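# Move every carton flat onto the low platform

## Task

Get every carton onto the low platform, each lying flat with the face that was up at the start still up, none resting on another and none sticking out past an edge; each must stay there by itself with no arm holding it.

## Robot and tools

Robot: two arms, left_arm (on the +y side) and right_arm, each ending in a vacuum suction cup. The names do not tell you which side of a camera image an arm shows up on. Cameras: cam_head_left, cam_head_right (head views) and cam_left_wrist, cam_right_wrist (wrist views), all 504x504.

Frame: a single scene frame shared by both arms. Origin on the table top midway between the arms, +x out over the table, +z up. Positions are in metres; orientations are quaternions written w first (qw, qx, qy, qz). The cup point is the middle of the cup rim; the cup opens along the cup point's own +z axis, so pointing it down means that axis faces -z. About 4 cm behind the rim the tool widens to roughly 9 cm sideways, so leave room. Reported positions can be a little off, more so when an arm is stretched far.

The row: every command that moves something uses one list of 16 numbers covering both arms: left x, y, z, qw, qx, qy, qz, left suction, then the same eight for the right arm. x, y, z, qw..qz are an absolute target pose for that cup point in the scene frame, not an offset. Suction is a number in [-1, 1]: above 0.01 means on, 0.01 or less means off, and the setting persists, so resend the current value for an arm you are not changing (a 0 switches it off). To hold an arm still, resend its whole pose from the last result before it stopped; to keep an orientation, repeat your own target quaternion rather than the drifted reported one.

Tools:
- execute_actions {actions: [...], pictures?}. Empty list: just returns state. One action {rows: [[16 numbers], ...], steps}: up to 15 rows and up to 15 steps of 1/30 s each (default 15); each row is one step, the last row repeats to fill. One wait {steps: n} with n up to 300, counted from the previous result, including your thinking time. A target more than 0.6 m from the arm's last reported position along any cup axis makes the call refused and nothing is sent. Each step the commanded pose is clipped to within 70 mm and 16 degrees of the measured pose, so distant targets need several calls; after an action the arm only continues to its last clipped pose. Pictures come back unless pictures is false.
- move {target: one 16-number row, speed}: straight-line path for each cup point to its absolute pose, both finishing together, lasting 0.5 to 10 s (stopped at 10 s). speed is m/s, 0.002 to 0.5, default 0.25; turning is capped at twice that in rad/s. Suction values are applied at the start. The path does not avoid obstacles or the other arm, can lag, wander, or overshoot speed near full extension.
- wait {seconds: 0 to 10}: lets time pass with no new command.
- zoom_image {camera, region: [x0, y0, x1, y1]} in pixels of that camera's latest image, origin top-left, at most 504 by 504.
Replying with no tool call ends everything.

Results: a state line per arm with cup position and quaternion, plus suction_measured (vacuum level; about 0 when unsealed, 0.83 or more when sealed on an airtight face) and part_present (becomes 1 at 0.50, back to 0 below 0.45). The move line reports how it ended: done, off_target, moving, held, or fault, plus limits: paced means the sent pose was clipped, held means a clearance check blocked some steps (afterwards the arm may speed past the limit). If only one arm is named, the other finished normally. Move results also give each cup point's distance to its target. "pose unreachable" names an arm whose command the clearance check altered or blocked; HELD marks steps where a row was not fully sent. "Hand target" shows the pose each arm is currently heading for. MOTOR HOT warns of heating; OVER-TEMPERATURE FAULT means an arm is braked until cooled.

Picking: turn suction on and set the 36 mm rim fully on a flat, smooth part of a carton face, away from edges, seams and holes, until suction_measured climbs. Under vacuum the cup shortens, so the held carton sits up to about 12 mm nearer the tool than the cup point suggests; vacuum alone can lift a light carton. To release, lower the carton until it rests on the platform, switch suction off, then back away at least 15 mm. If the cup seals on the table, switch suction off to free it. Keep cartons the original side up: approach top faces from above.

Cautions: arms are stiff, so aiming even slightly below a firm contact can fault. Faster moves and deeper overshoot press harder. A joint torque at its limit (152 N m waist/shoulder/elbow, 38 N m wrist joints) or an outside force of 150 N stops that arm for 10 s and drops the rest of its call. Do not let the arms strike or push each other. Never knock or set anything off the table. Loose objects may get occasional small pushes, so check placements in the images before finishing. Holding loads heats motors, and the simulation keeps running while you think; long reasoning between calls wastes robot time. Smooth, economical moves are preferred.

Each tool is called after "Call:" as name(argument=value, ...), one argument or row to a line, values as JSON.

## Session

Call:
execute_actions(
  actions=[],
)

Scene clock: 0.00 s of 8600.00 s.
left_arm: end_effector_position=(+0.4412, +0.3502, +0.3135) suction_measured=0.00 part_present=0 end_effector_quat_wxyz=(+0.001, -0.200, +0.980, -0.001) | right_arm: end_effector_position=(+0.4978, -0.5166, +0.3127) suction_measured=0.00 part_present=0 end_effector_quat_wxyz=(-0.000, +0.354, +0.935, -0.001)
Joint positions: left_arm=[ 0.261  0.128  0.193  0.001 -1.634  0.259] | right_arm=[ 0.265  0.129  0.191  0.002 -1.635 -0.789]
Joint velocities: left_arm=[ 0.    -0.001 -0.    -0.    -0.    -0.   ] | right_arm=[-0.001  0.     0.001 -0.     0.001 -0.001]
Hand target (left_arm): +0.441, +0.350, +0.313; +0.001, -0.200, +0.980, -0.001
Hand target (right_arm): +0.498, -0.517, +0.313; -0.000, +0.354, +0.935, -0.001

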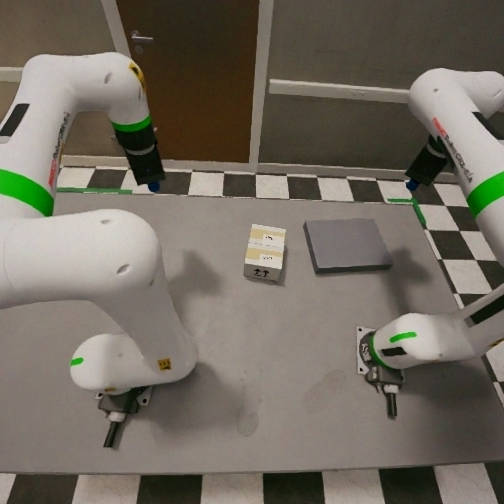

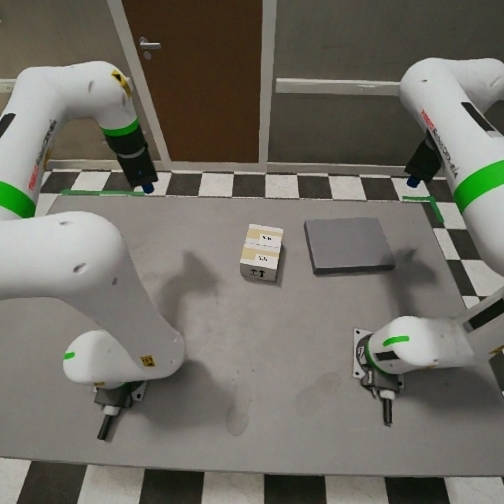

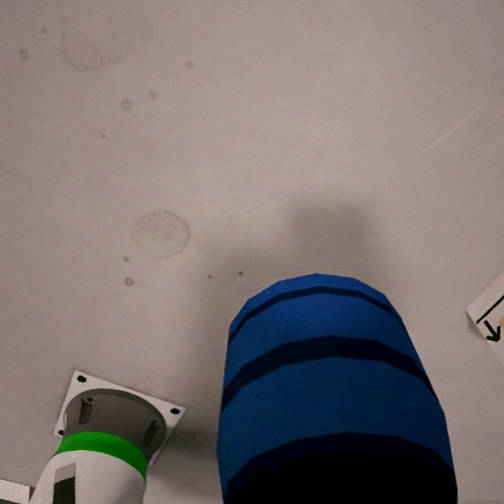

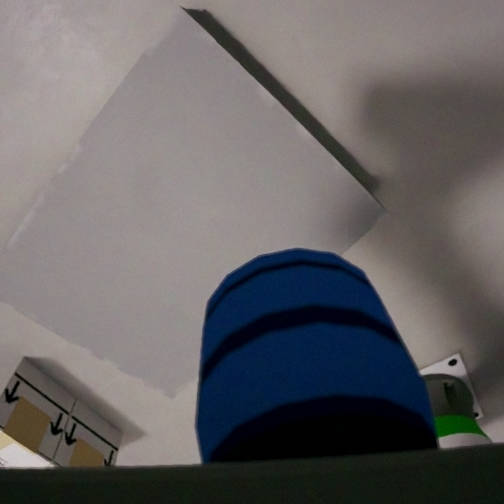

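Call:
move(
  target=[0.4412,0.3502,0.3135,0.001,-0.2,0.98,-0.001,0,0.45,-0.05,0.3,0,0,1,0,0],
  speed=0.4,
)

Scene clock: 4.20 s of 8600.00 s.
left_arm: end_effector_position=(+0.4412, +0.3502, +0.3135) suction_measured=0.00 part_present=0 end_effector_quat_wxyz=(+0.001, -0.200, +0.980, -0.001) | right_arm: end_effector_position=(+0.4500, -0.0510, +0.3002) suction_measured=0.00 part_present=0 end_effector_quat_wxyz=(+0.001, +0.000, +1.000, -0.000)
Joint positions: left_arm=[ 0.261  0.127  0.192  0.002 -1.633  0.258] | right_arm=[ 1.124  0.32   0.394  0.002 -1.643 -0.923]
Joint velocities: left_arm=[-0.001 -0.001 -0.     0.001 -0.    -0.   ] | right_arm=[-0.001  0.002  0.004  0.    -0.003  0.001]
Hand target (left_arm): +0.441, +0.350, +0.313; +0.001, -0.200, +0.980, -0.001
Hand target (right_arm): +0.450, -0.051, +0.300; +0.001, +0.000, +1.000, -0.000
Off the commanded pose (left_arm): 0.000 m, 0 deg.
Off the commanded pose (right_arm): 0.001 m, 0 deg.
move: done; limits=paced

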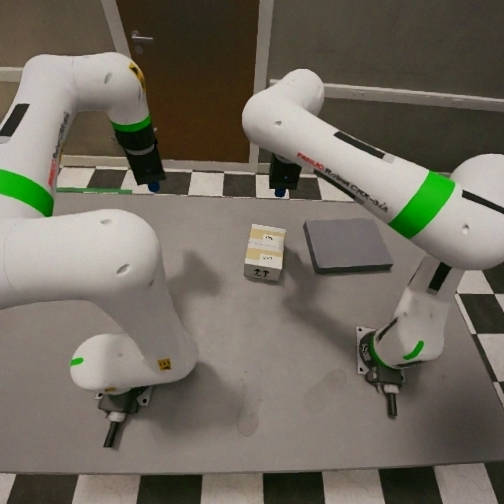

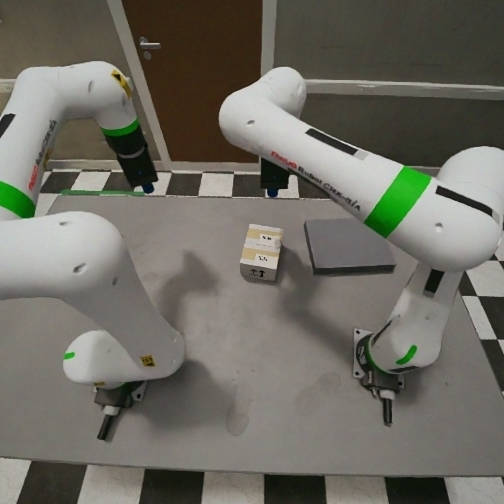

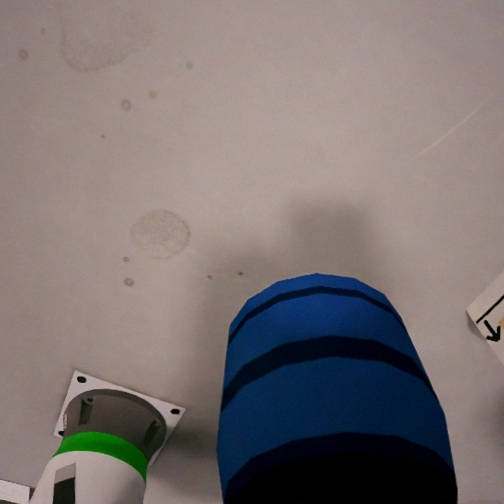

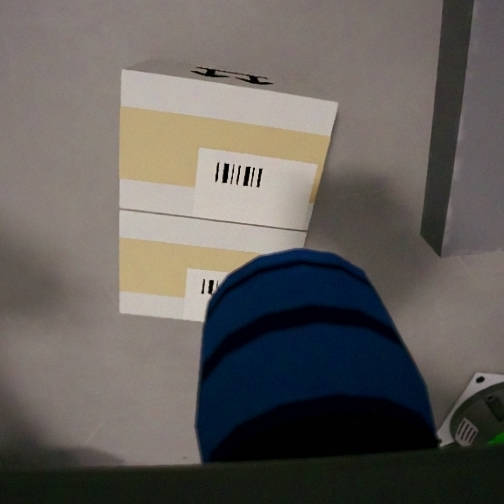

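Call:
move(
  target=[0.4412,0.3502,0.3135,0.001,-0.2,0.98,-0.001,0,0.43,-0.02,0.15,0,0,1,0,0],
)

Scene clock: 6.43 s of 8600.00 s.
left_arm: end_effector_position=(+0.4412, +0.3502, +0.3135) suction_measured=0.00 part_present=0 end_effector_quat_wxyz=(+0.001, -0.200, +0.980, -0.001) | right_arm: end_effector_position=(+0.4302, -0.0198, +0.1501) suction_measured=0.00 part_present=0 end_effector_quat_wxyz=(+0.000, -0.000, +1.000, +0.000)
Joint positions: left_arm=[ 0.261  0.127  0.192  0.002 -1.633  0.258] | right_arm=[ 1.184  0.371  0.11   0.    -1.31  -0.982]
Joint velocities: left_arm=[ 0.001  0.     0.001 -0.001 -0.     0.   ] | right_arm=[ 0.002  0.001 -0.001 -0.     0.002 -0.   ]
Hand target (left_arm): +0.441, +0.350, +0.313; +0.001, -0.200, +0.980, -0.001
Hand target (right_arm): +0.430, -0.020, +0.150; +0.000, -0.000, +1.000, +0.000
Off the commanded pose (left_arm): 0.000 m, 0 deg.
Off the commanded pose (right_arm): 0.000 m, 0 deg.
move: done

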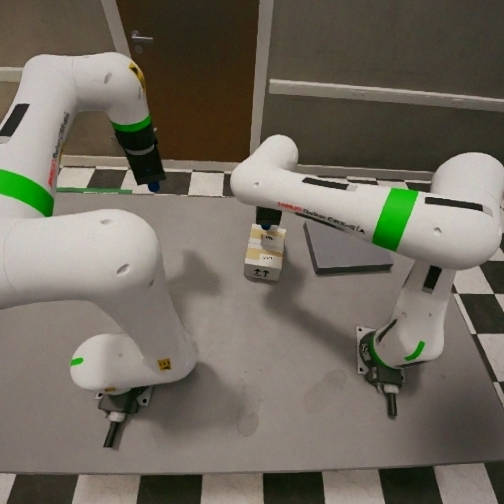

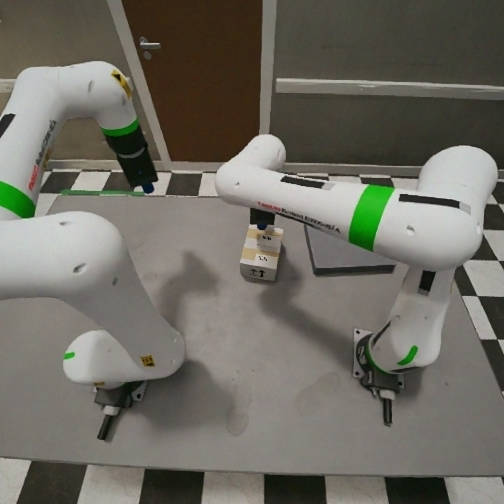

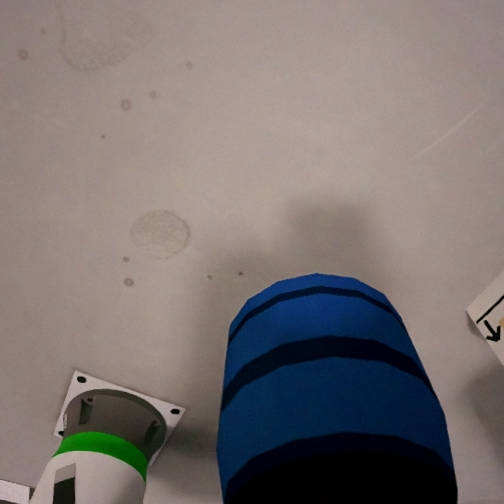

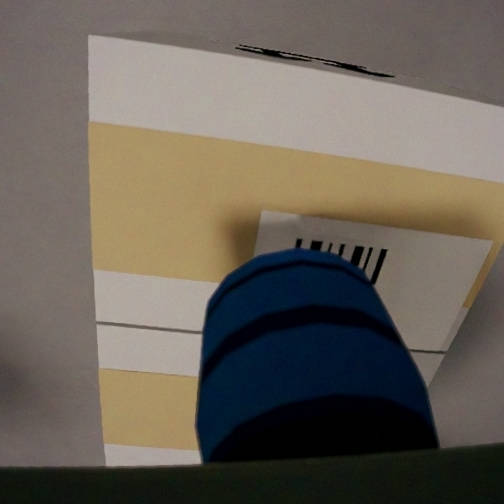

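Call:
move(
  target=[0.4412,0.3502,0.3135,0.001,-0.2,0.98,-0.001,0,0.42,-0.03,0.095,0,0,1,0,1],
  speed=0.06,
)

Scene clock: 9.40 s of 8600.00 s.
left_arm: end_effector_position=(+0.4412, +0.3502, +0.3135) suction_measured=0.00 part_present=0 end_effector_quat_wxyz=(+0.001, -0.200, +0.980, -0.001) | right_arm: end_effector_position=(+0.4201, -0.0299, +0.0950) suction_measured=0.86 part_present=1 end_effector_quat_wxyz=(-0.000, -0.000, +1.000, +0.000)
Joint positions: left_arm=[ 0.261  0.127  0.192  0.002 -1.633  0.258] | right_arm=[ 1.189  0.381 -0.012 -0.    -1.178 -0.988]
Joint velocities: left_arm=[-0.     0.001 -0.     0.    -0.     0.001] | right_arm=[ 0.001  0.001 -0.002 -0.     0.002  0.   ]
Hand target (left_arm): +0.441, +0.350, +0.313; +0.001, -0.200, +0.980, -0.001
Hand target (right_arm): +0.420, -0.030, +0.095; -0.000, -0.000, +1.000, +0.000
Off the commanded pose (left_arm): 0.000 m, 0 deg.
Off the commanded pose (right_arm): 0.000 m, 0 deg.
move: done

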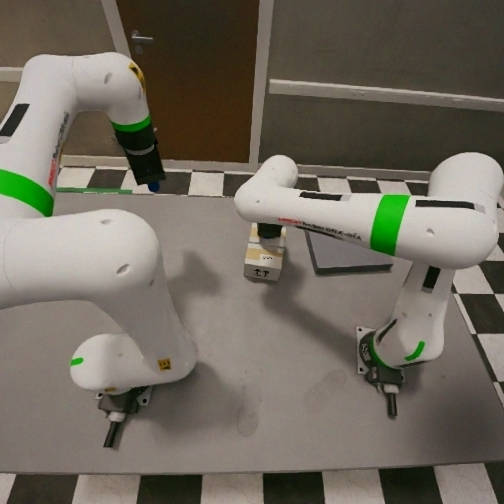

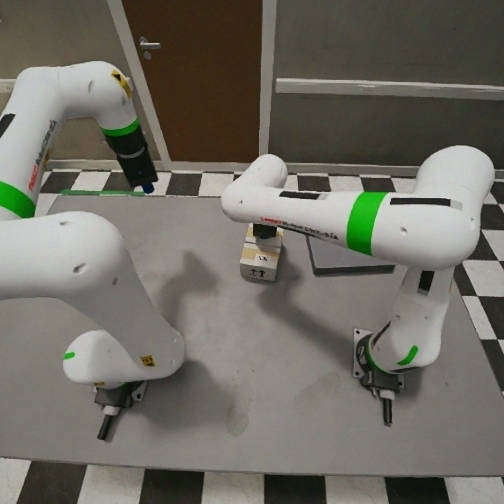

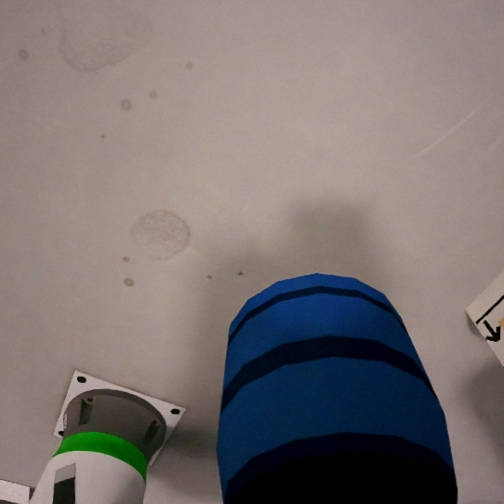

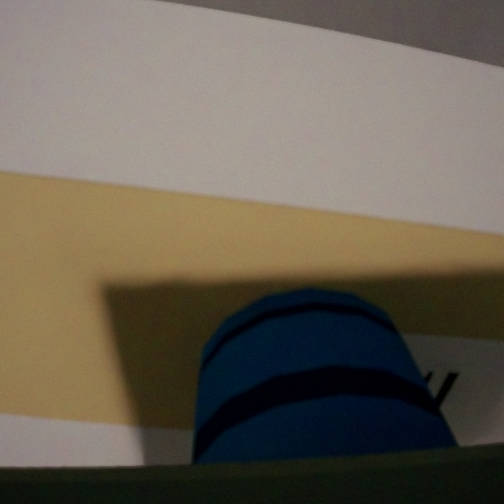

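Call:
move(
  target=[0.4412,0.3502,0.3135,0.001,-0.2,0.98,-0.001,0,0.43,-0.03,0.21,0,0,1,0,1],
  speed=0.2,
)

Call:
move(
  target=[0.4412,0.3502,0.3135,0.001,-0.2,0.98,-0.001,0,0.45,-0.43,0.17,0,0.616,0.788,0,1],
  speed=0.3,
)

Call:
zoom_image(
  camera="cam_head_left",
  region=[230,170,430,300],
)

Scene clock: 15.17 s of 8600.00 s.
left_arm: end_effector_position=(+0.4412, +0.3502, +0.3135) suction_measured=0.00 part_present=0 end_effector_quat_wxyz=(+0.001, -0.200, +0.980, -0.001) | right_arm: end_effector_position=(+0.4299, -0.0302, +0.2100) suction_measured=0.90 part_present=1 end_effector_quat_wxyz=(+0.000, +0.000, +1.000, -0.000)
Joint positions: left_arm=[ 0.261  0.127  0.192  0.002 -1.633  0.258] | right_arm=[ 1.174  0.324  0.189  0.    -1.436 -0.974]
Joint velocities: left_arm=[-0.     0.001  0.    -0.    -0.    -0.   ] | right_arm=[ 0.001 -0.     0.002  0.    -0.003  0.   ]
Hand target (left_arm): +0.441, +0.350, +0.313; +0.001, -0.200, +0.980, -0.001
Hand target (right_arm): +0.430, -0.030, +0.210; +0.000, +0.000, +1.000, -0.000
Off the commanded pose (left_arm): 0.000 m, 0 deg.
Off the commanded pose (right_arm): 0.000 m, 0 deg.
After step 90, 1.73 s passed at rest.
move: done

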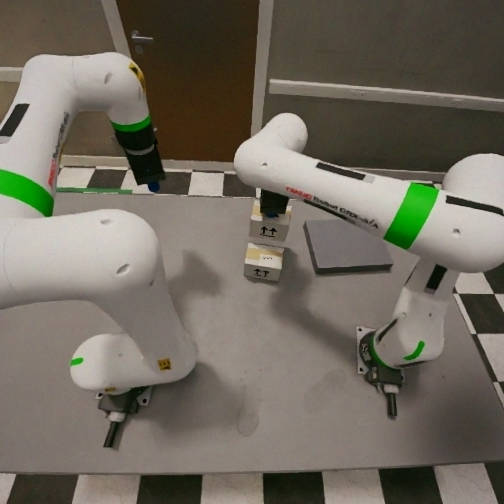

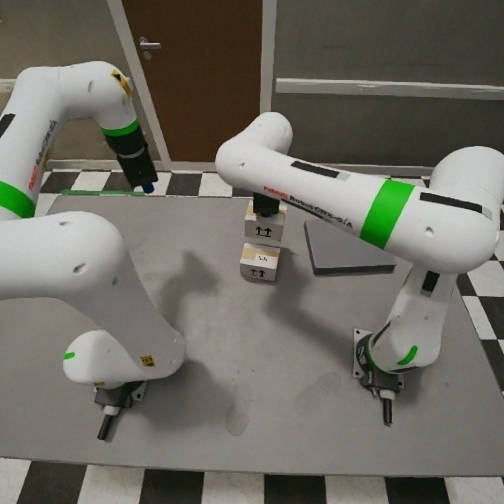

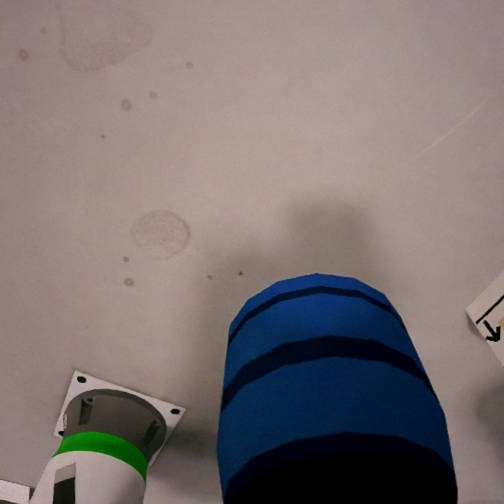

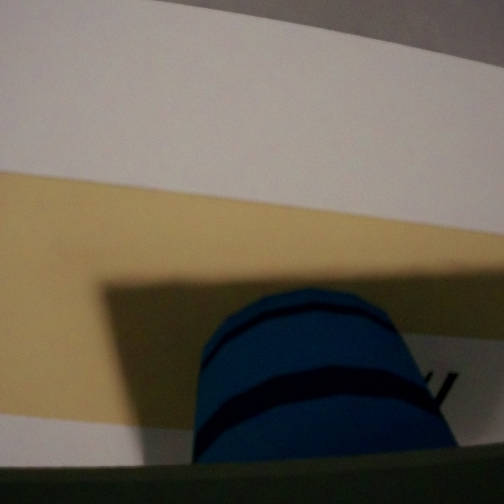

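Scene clock: 17.83 s of 8600.00 s.
left_arm: end_effector_position=(+0.4412, +0.3502, +0.3135) suction_measured=0.00 part_present=0 end_effector_quat_wxyz=(+0.001, -0.200, +0.980, -0.001) | right_arm: end_effector_position=(+0.4501, -0.4294, +0.1697) suction_measured=0.90 part_present=1 end_effector_quat_wxyz=(-0.001, +0.616, +0.788, -0.001)
Joint positions: left_arm=[ 0.261  0.127  0.192  0.002 -1.633  0.258] | right_arm=[ 0.472  0.022 -0.259 -0.    -1.292 -1.597]
Joint velocities: left_arm=[-0.001 -0.002 -0.    -0.     0.     0.   ] | right_arm=[ 0.001  0.001 -0.    -0.     0.001 -0.001]
Hand target (left_arm): +0.441, +0.350, +0.313; +0.001, -0.200, +0.980, -0.001
Hand target (right_arm): +0.450, -0.429, +0.170; -0.001, +0.616, +0.788, -0.001
Off the commanded pose (left_arm): 0.000 m, 0 deg.
Off the commanded pose (right_arm): 0.001 m, 0 deg.
move: done

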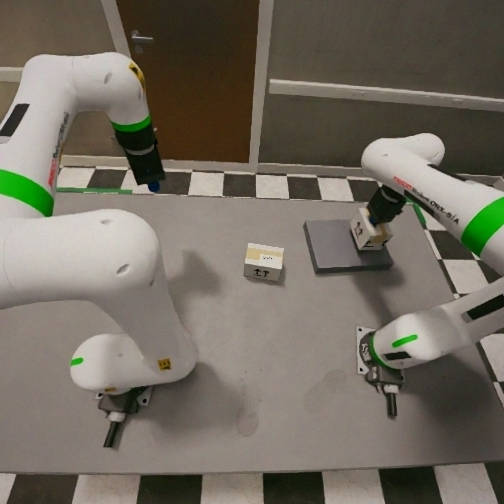

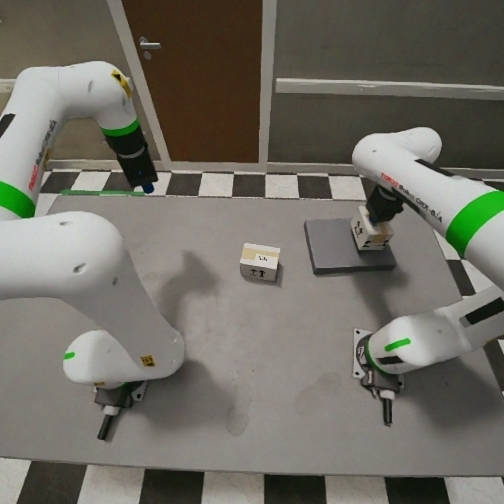

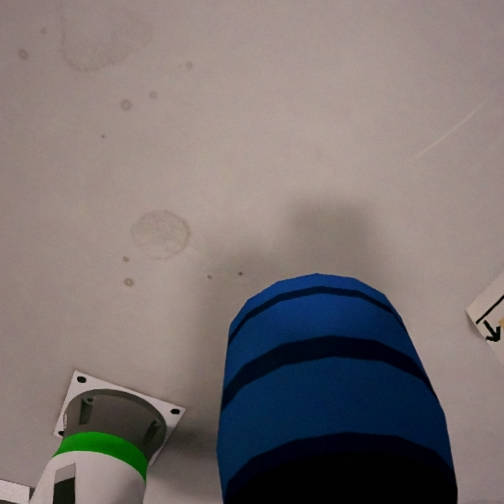

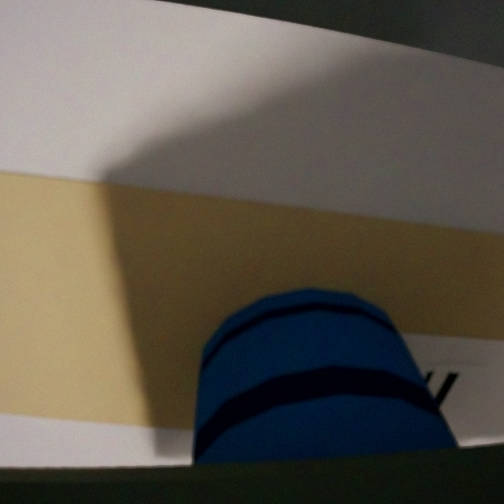

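Region (230, 170, 430, 300) of cam_head_left's 504x504 image, scaled by 2.520, with more detail than that image has; it fills the top 328 rows of this view, and the rest is white.

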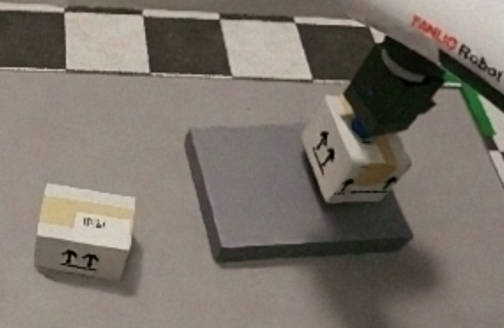

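Call:
move(
  target=[0.5,0.55,0.4,0,0,1,0,0,0.45,-0.42,0.14,0,0.616,0.788,0,1],
  speed=0.25,
)

Call:
zoom_image(
  camera="cam_head_left",
  region=[280,190,430,290],
)

Scene clock: 21.00 s of 8600.00 s.
left_arm: end_effector_position=(+0.5002, +0.5494, +0.4002) suction_measured=0.00 part_present=0 end_effector_quat_wxyz=(+0.000, +0.000, +1.000, +0.000) | right_arm: end_effector_position=(+0.4501, -0.4200, +0.1400) suction_measured=0.90 part_present=1 end_effector_quat_wxyz=(+0.000, +0.616, +0.788, +0.000)
Joint positions: left_arm=[ 0.592  0.375  0.706 -0.    -1.901 -0.476] | right_arm=[ 0.494  0.044 -0.309 -0.    -1.218 -1.62 ]
Joint velocities: left_arm=[-0.     0.005  0.009 -0.001 -0.006 -0.001] | right_arm=[ 0.002  0.001  0.001 -0.     0.002 -0.002]
Hand target (left_arm): +0.500, +0.549, +0.400; +0.000, +0.000, +1.000, +0.000
Hand target (right_arm): +0.450, -0.420, +0.140; +0.000, +0.616, +0.788, +0.000
Off the commanded pose (left_arm): 0.001 m, 0 deg.
Off the commanded pose (right_arm): 0.000 m, 0 deg.
move: done

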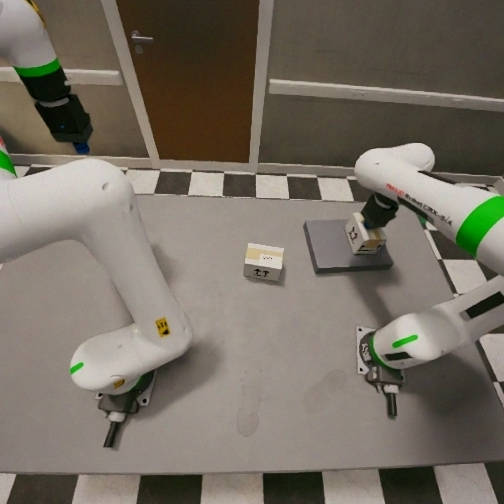

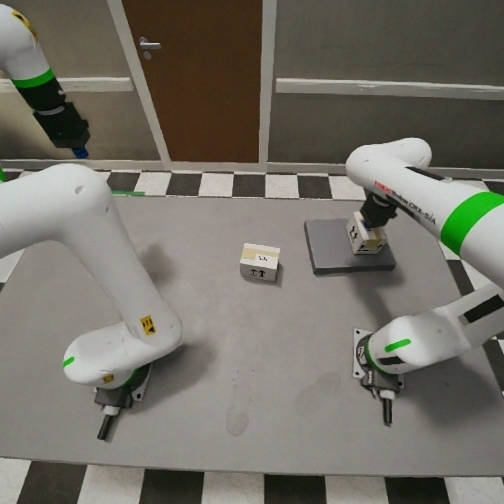

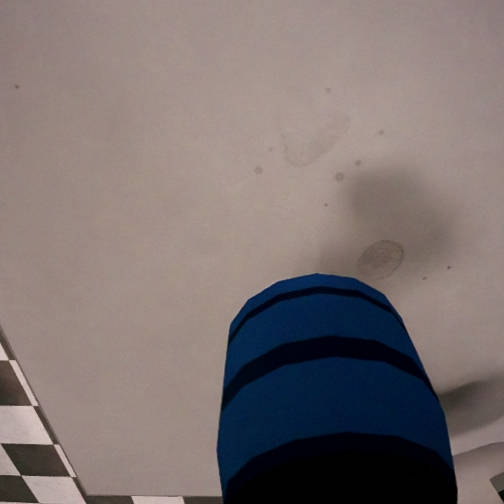

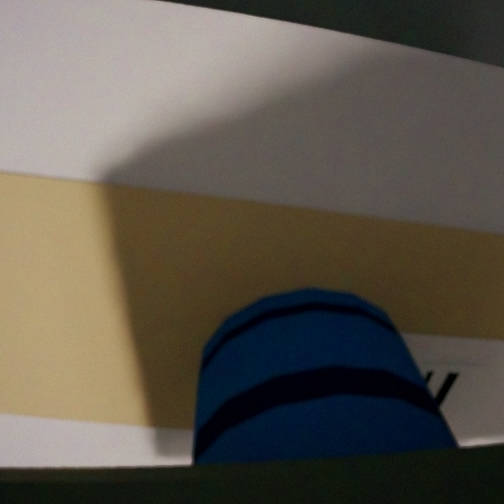

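Region (280, 190, 430, 290) of cam_head_left's 504x504 image, scaled by 3.360, with more detail than that image has.

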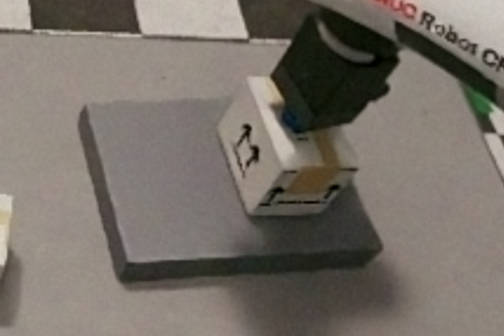

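No third carton. Lower gently.

Call:
move(
  target=[0.5,0.55,0.4,0,0,1,0,0,0.45,-0.42,0.128,0,0.616,0.788,0,1],
  speed=0.015,
)

Call:
zoom_image(
  camera="cam_head_left",
  region=[280,190,430,290],
)

Scene clock: 32.63 s of 8600.00 s.
left_arm: end_effector_position=(+0.5000, +0.5500, +0.4000) suction_measured=0.00 part_present=0 end_effector_quat_wxyz=(+0.000, +0.000, +1.000, +0.000) | right_arm: end_effector_position=(+0.4505, -0.4202, +0.1339) suction_measured=0.90 part_present=1 end_effector_quat_wxyz=(+0.001, +0.616, +0.788, +0.001)
Joint positions: left_arm=[ 0.593  0.375  0.706 -0.    -1.901 -0.477] | right_arm=[ 0.494  0.048 -0.32   0.001 -1.2   -1.62 ]
Joint velocities: left_arm=[ 0.001 -0.    -0.     0.     0.    -0.   ] | right_arm=[ 0.001 -0.    -0.     0.001 -0.002  0.   ]
Hand target (left_arm): +0.500, +0.550, +0.400; +0.000, +0.000, +1.000, +0.000
Hand target (right_arm): +0.450, -0.420, +0.134; +0.001, +0.616, +0.788, +0.001
Off the commanded pose (left_arm): 0.000 m, 0 deg.
Off the commanded pose (right_arm): 0.006 m, 0 deg.
FORCE FAULT: contact force on the right arm reached its limit, and that arm stopped for 10 seconds. The contact can be on any part of that arm, not only on its tool. That arm's remaining commands of this call were not run. That arm holds still and accepts commands again. Move the arm away from the contact; if what it grips holds it there, let go first. Pushing or pulling that hard again can fault the arm again.
move: fault (right_arm)

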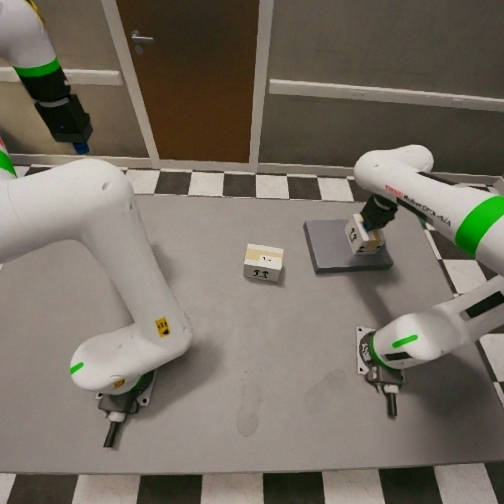

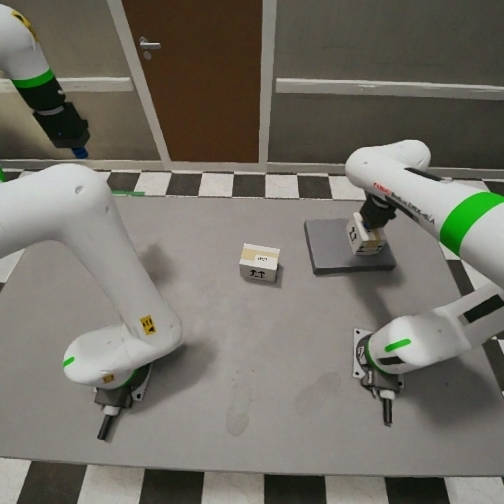

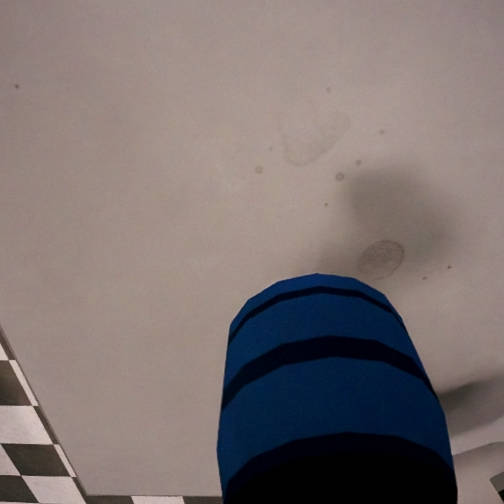

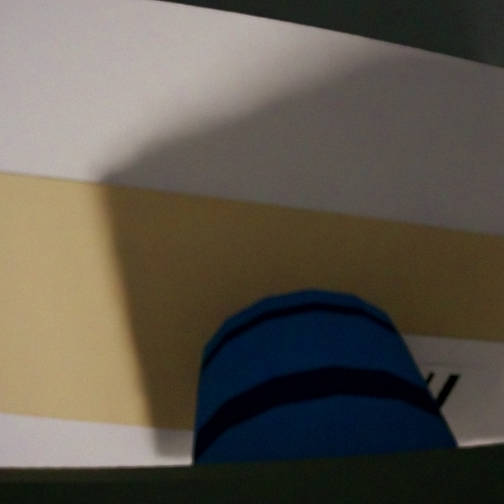

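Region (280, 190, 430, 290) of cam_head_left's 504x504 image, scaled by 3.360, with more detail than that image has.

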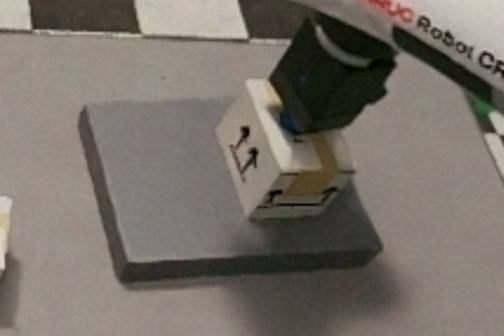

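Call:
move(
  target=[0.5,0.55,0.4,0,0,1,0,0,0.45,-0.42,0.137,0,0.616,0.788,0,0],
  speed=0.01,
)

Call:
move(
  target=[0.5,0.55,0.4,0,0,1,0,0,0.45,-0.42,0.19,0,0.616,0.788,0,0],
)

Call:
move(
  target=[0.5,0.55,0.4,0,0,1,0,0,0.33,-0.015,0.14,0,0,1,0,0],
  speed=0.4,
)

Scene clock: 34.77 s of 8600.00 s.
left_arm: end_effector_position=(+0.5000, +0.5500, +0.4000) suction_measured=0.00 part_present=0 end_effector_quat_wxyz=(-0.000, +0.000, +1.000, +0.000) | right_arm: end_effector_position=(+0.4500, -0.4200, +0.1370) suction_measured=0.00 part_present=0 end_effector_quat_wxyz=(+0.000, +0.616, +0.788, +0.000)
Joint positions: left_arm=[ 0.593  0.375  0.705 -0.    -1.901 -0.477] | right_arm=[ 0.494  0.046 -0.314  0.    -1.21  -1.62 ]
Joint velocities: left_arm=[0.001 0.    0.    0.001 0.    0.   ] | right_arm=[ 0.001 -0.001  0.001  0.    -0.002  0.001]
Hand target (left_arm): +0.500, +0.550, +0.400; -0.000, -0.000, +1.000, +0.000
Hand target (right_arm): +0.450, -0.420, +0.137; +0.000, +0.616, +0.788, -0.000
Off the commanded pose (left_arm): 0.000 m, 0 deg.
Off the commanded pose (right_arm): 0.000 m, 0 deg.
move: done

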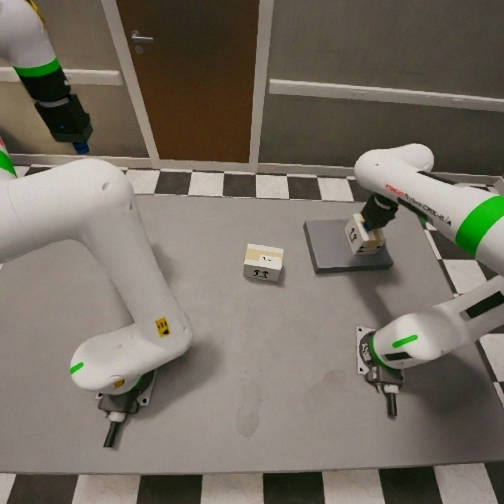

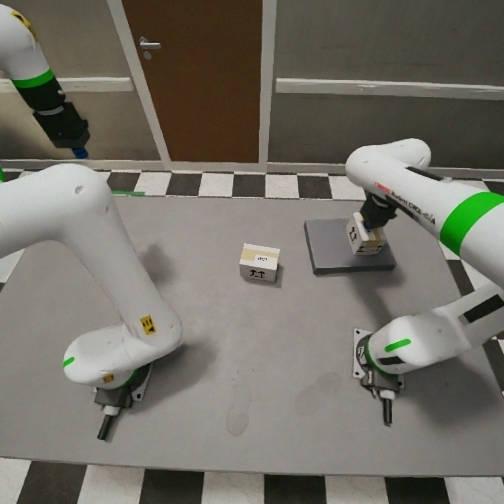

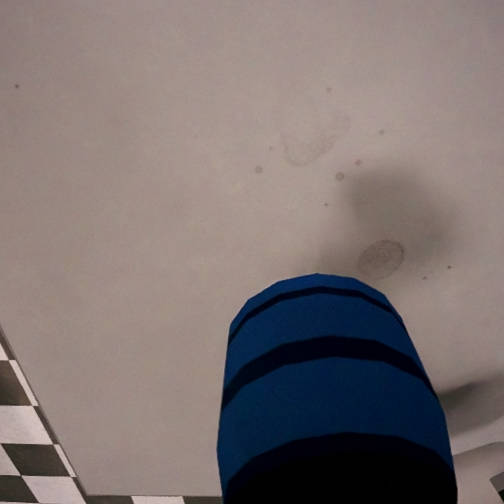

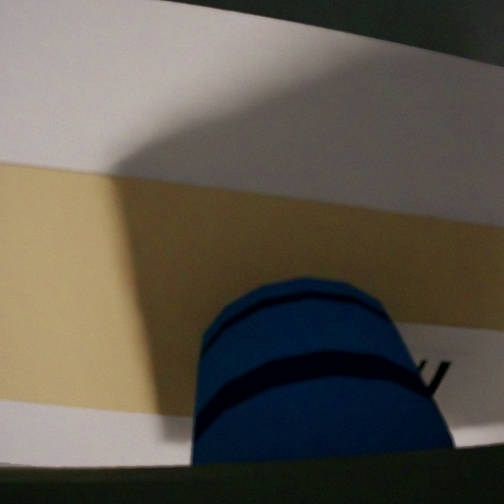

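Scene clock: 35.57 s of 8600.00 s.
left_arm: end_effector_position=(+0.5000, +0.5500, +0.4000) suction_measured=0.00 part_present=0 end_effector_quat_wxyz=(-0.000, +0.000, +1.000, -0.000) | right_arm: end_effector_position=(+0.4499, -0.4201, +0.1899) suction_measured=0.00 part_present=0 end_effector_quat_wxyz=(+0.000, +0.616, +0.788, -0.000)
Joint positions: left_arm=[ 0.593  0.375  0.705 -0.    -1.901 -0.477] | right_arm=[ 0.494  0.007 -0.226  0.    -1.338 -1.62 ]
Joint velocities: left_arm=[ 0.001  0.    -0.     0.    -0.     0.   ] | right_arm=[-0.     0.     0.001 -0.001 -0.003  0.   ]
Hand target (left_arm): +0.500, +0.550, +0.400; -0.000, +0.000, +1.000, +0.000
Hand target (right_arm): +0.450, -0.420, +0.190; +0.000, +0.616, +0.788, -0.000
Off the commanded pose (left_arm): 0.000 m, 0 deg.
Off the commanded pose (right_arm): 0.000 m, 0 deg.
move: done

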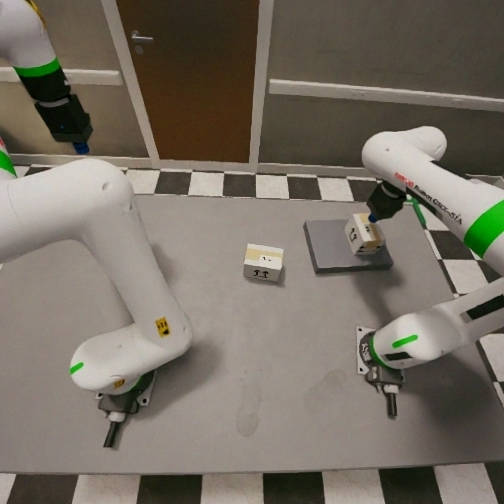

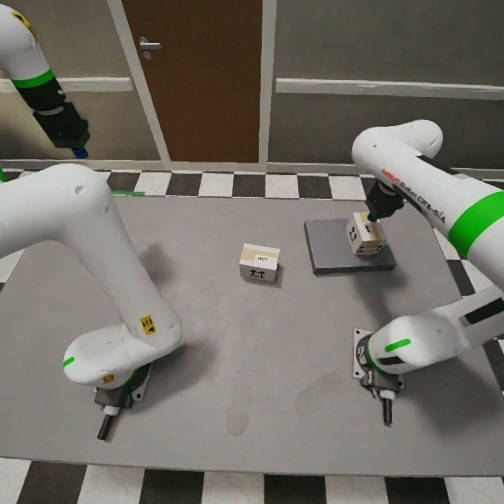

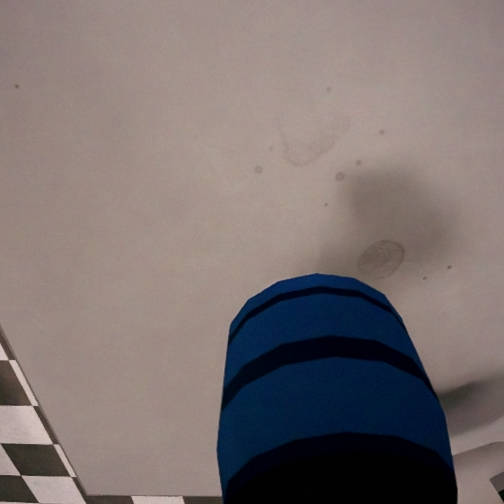

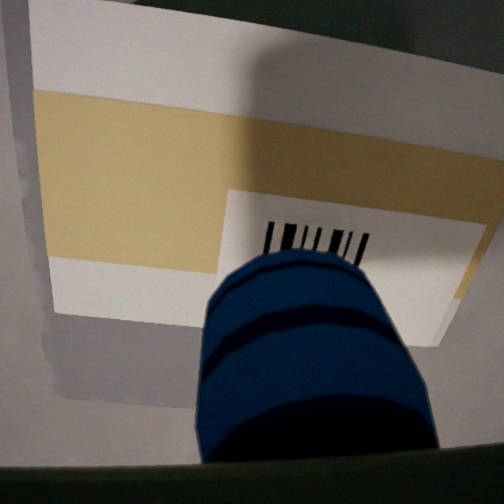

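Scene clock: 37.77 s of 8600.00 s.
left_arm: end_effector_position=(+0.5000, +0.5500, +0.4000) suction_measured=0.00 part_present=0 end_effector_quat_wxyz=(+0.000, +0.000, +1.000, +0.000) | right_arm: end_effector_position=(+0.3302, -0.0156, +0.1402) suction_measured=0.00 part_present=0 end_effector_quat_wxyz=(+0.001, -0.000, +1.000, +0.000)
Joint positions: left_arm=[ 0.593  0.375  0.705 -0.    -1.901 -0.477] | right_arm=[ 1.354  0.221 -0.108  0.002 -1.24  -1.154]
Joint velocities: left_arm=[-0.001  0.    -0.    -0.001 -0.    -0.   ] | right_arm=[ 0.001  0.002  0.004  0.    -0.001  0.002]
Hand target (left_arm): +0.500, +0.550, +0.400; +0.000, +0.000, +1.000, +0.000
Hand target (right_arm): +0.330, -0.016, +0.140; +0.001, -0.000, +1.000, +0.000
Off the commanded pose (left_arm): 0.000 m, 0 deg.
Off the commanded pose (right_arm): 0.001 m, 0 deg.
move: done

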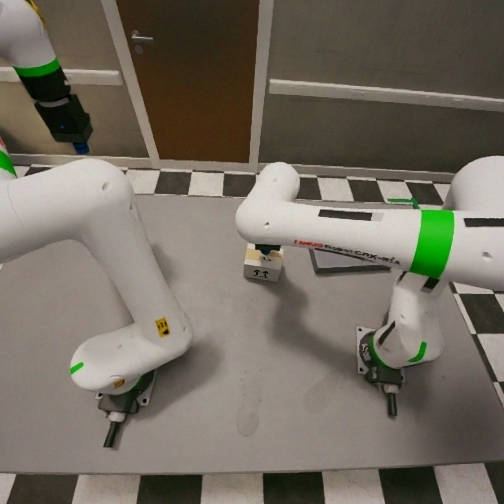

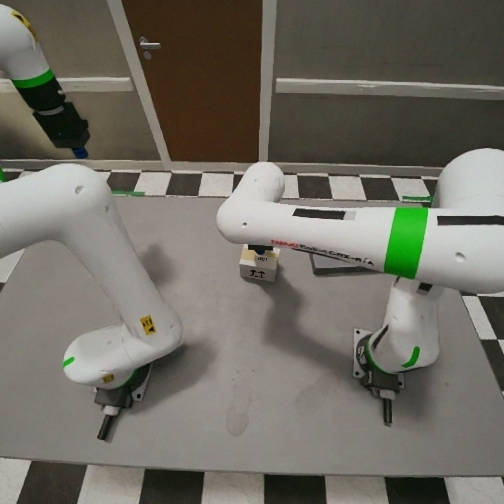

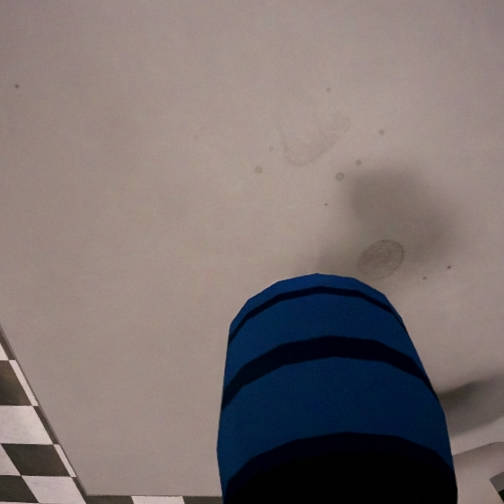

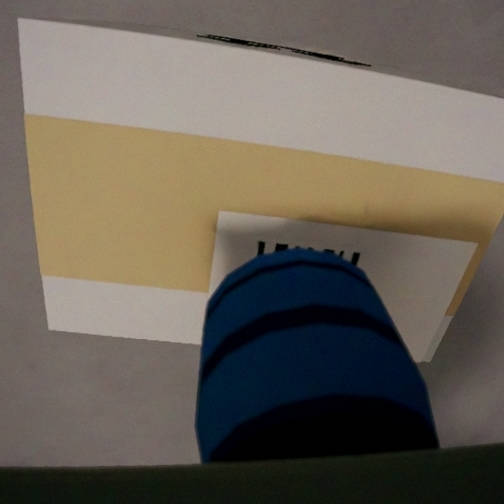

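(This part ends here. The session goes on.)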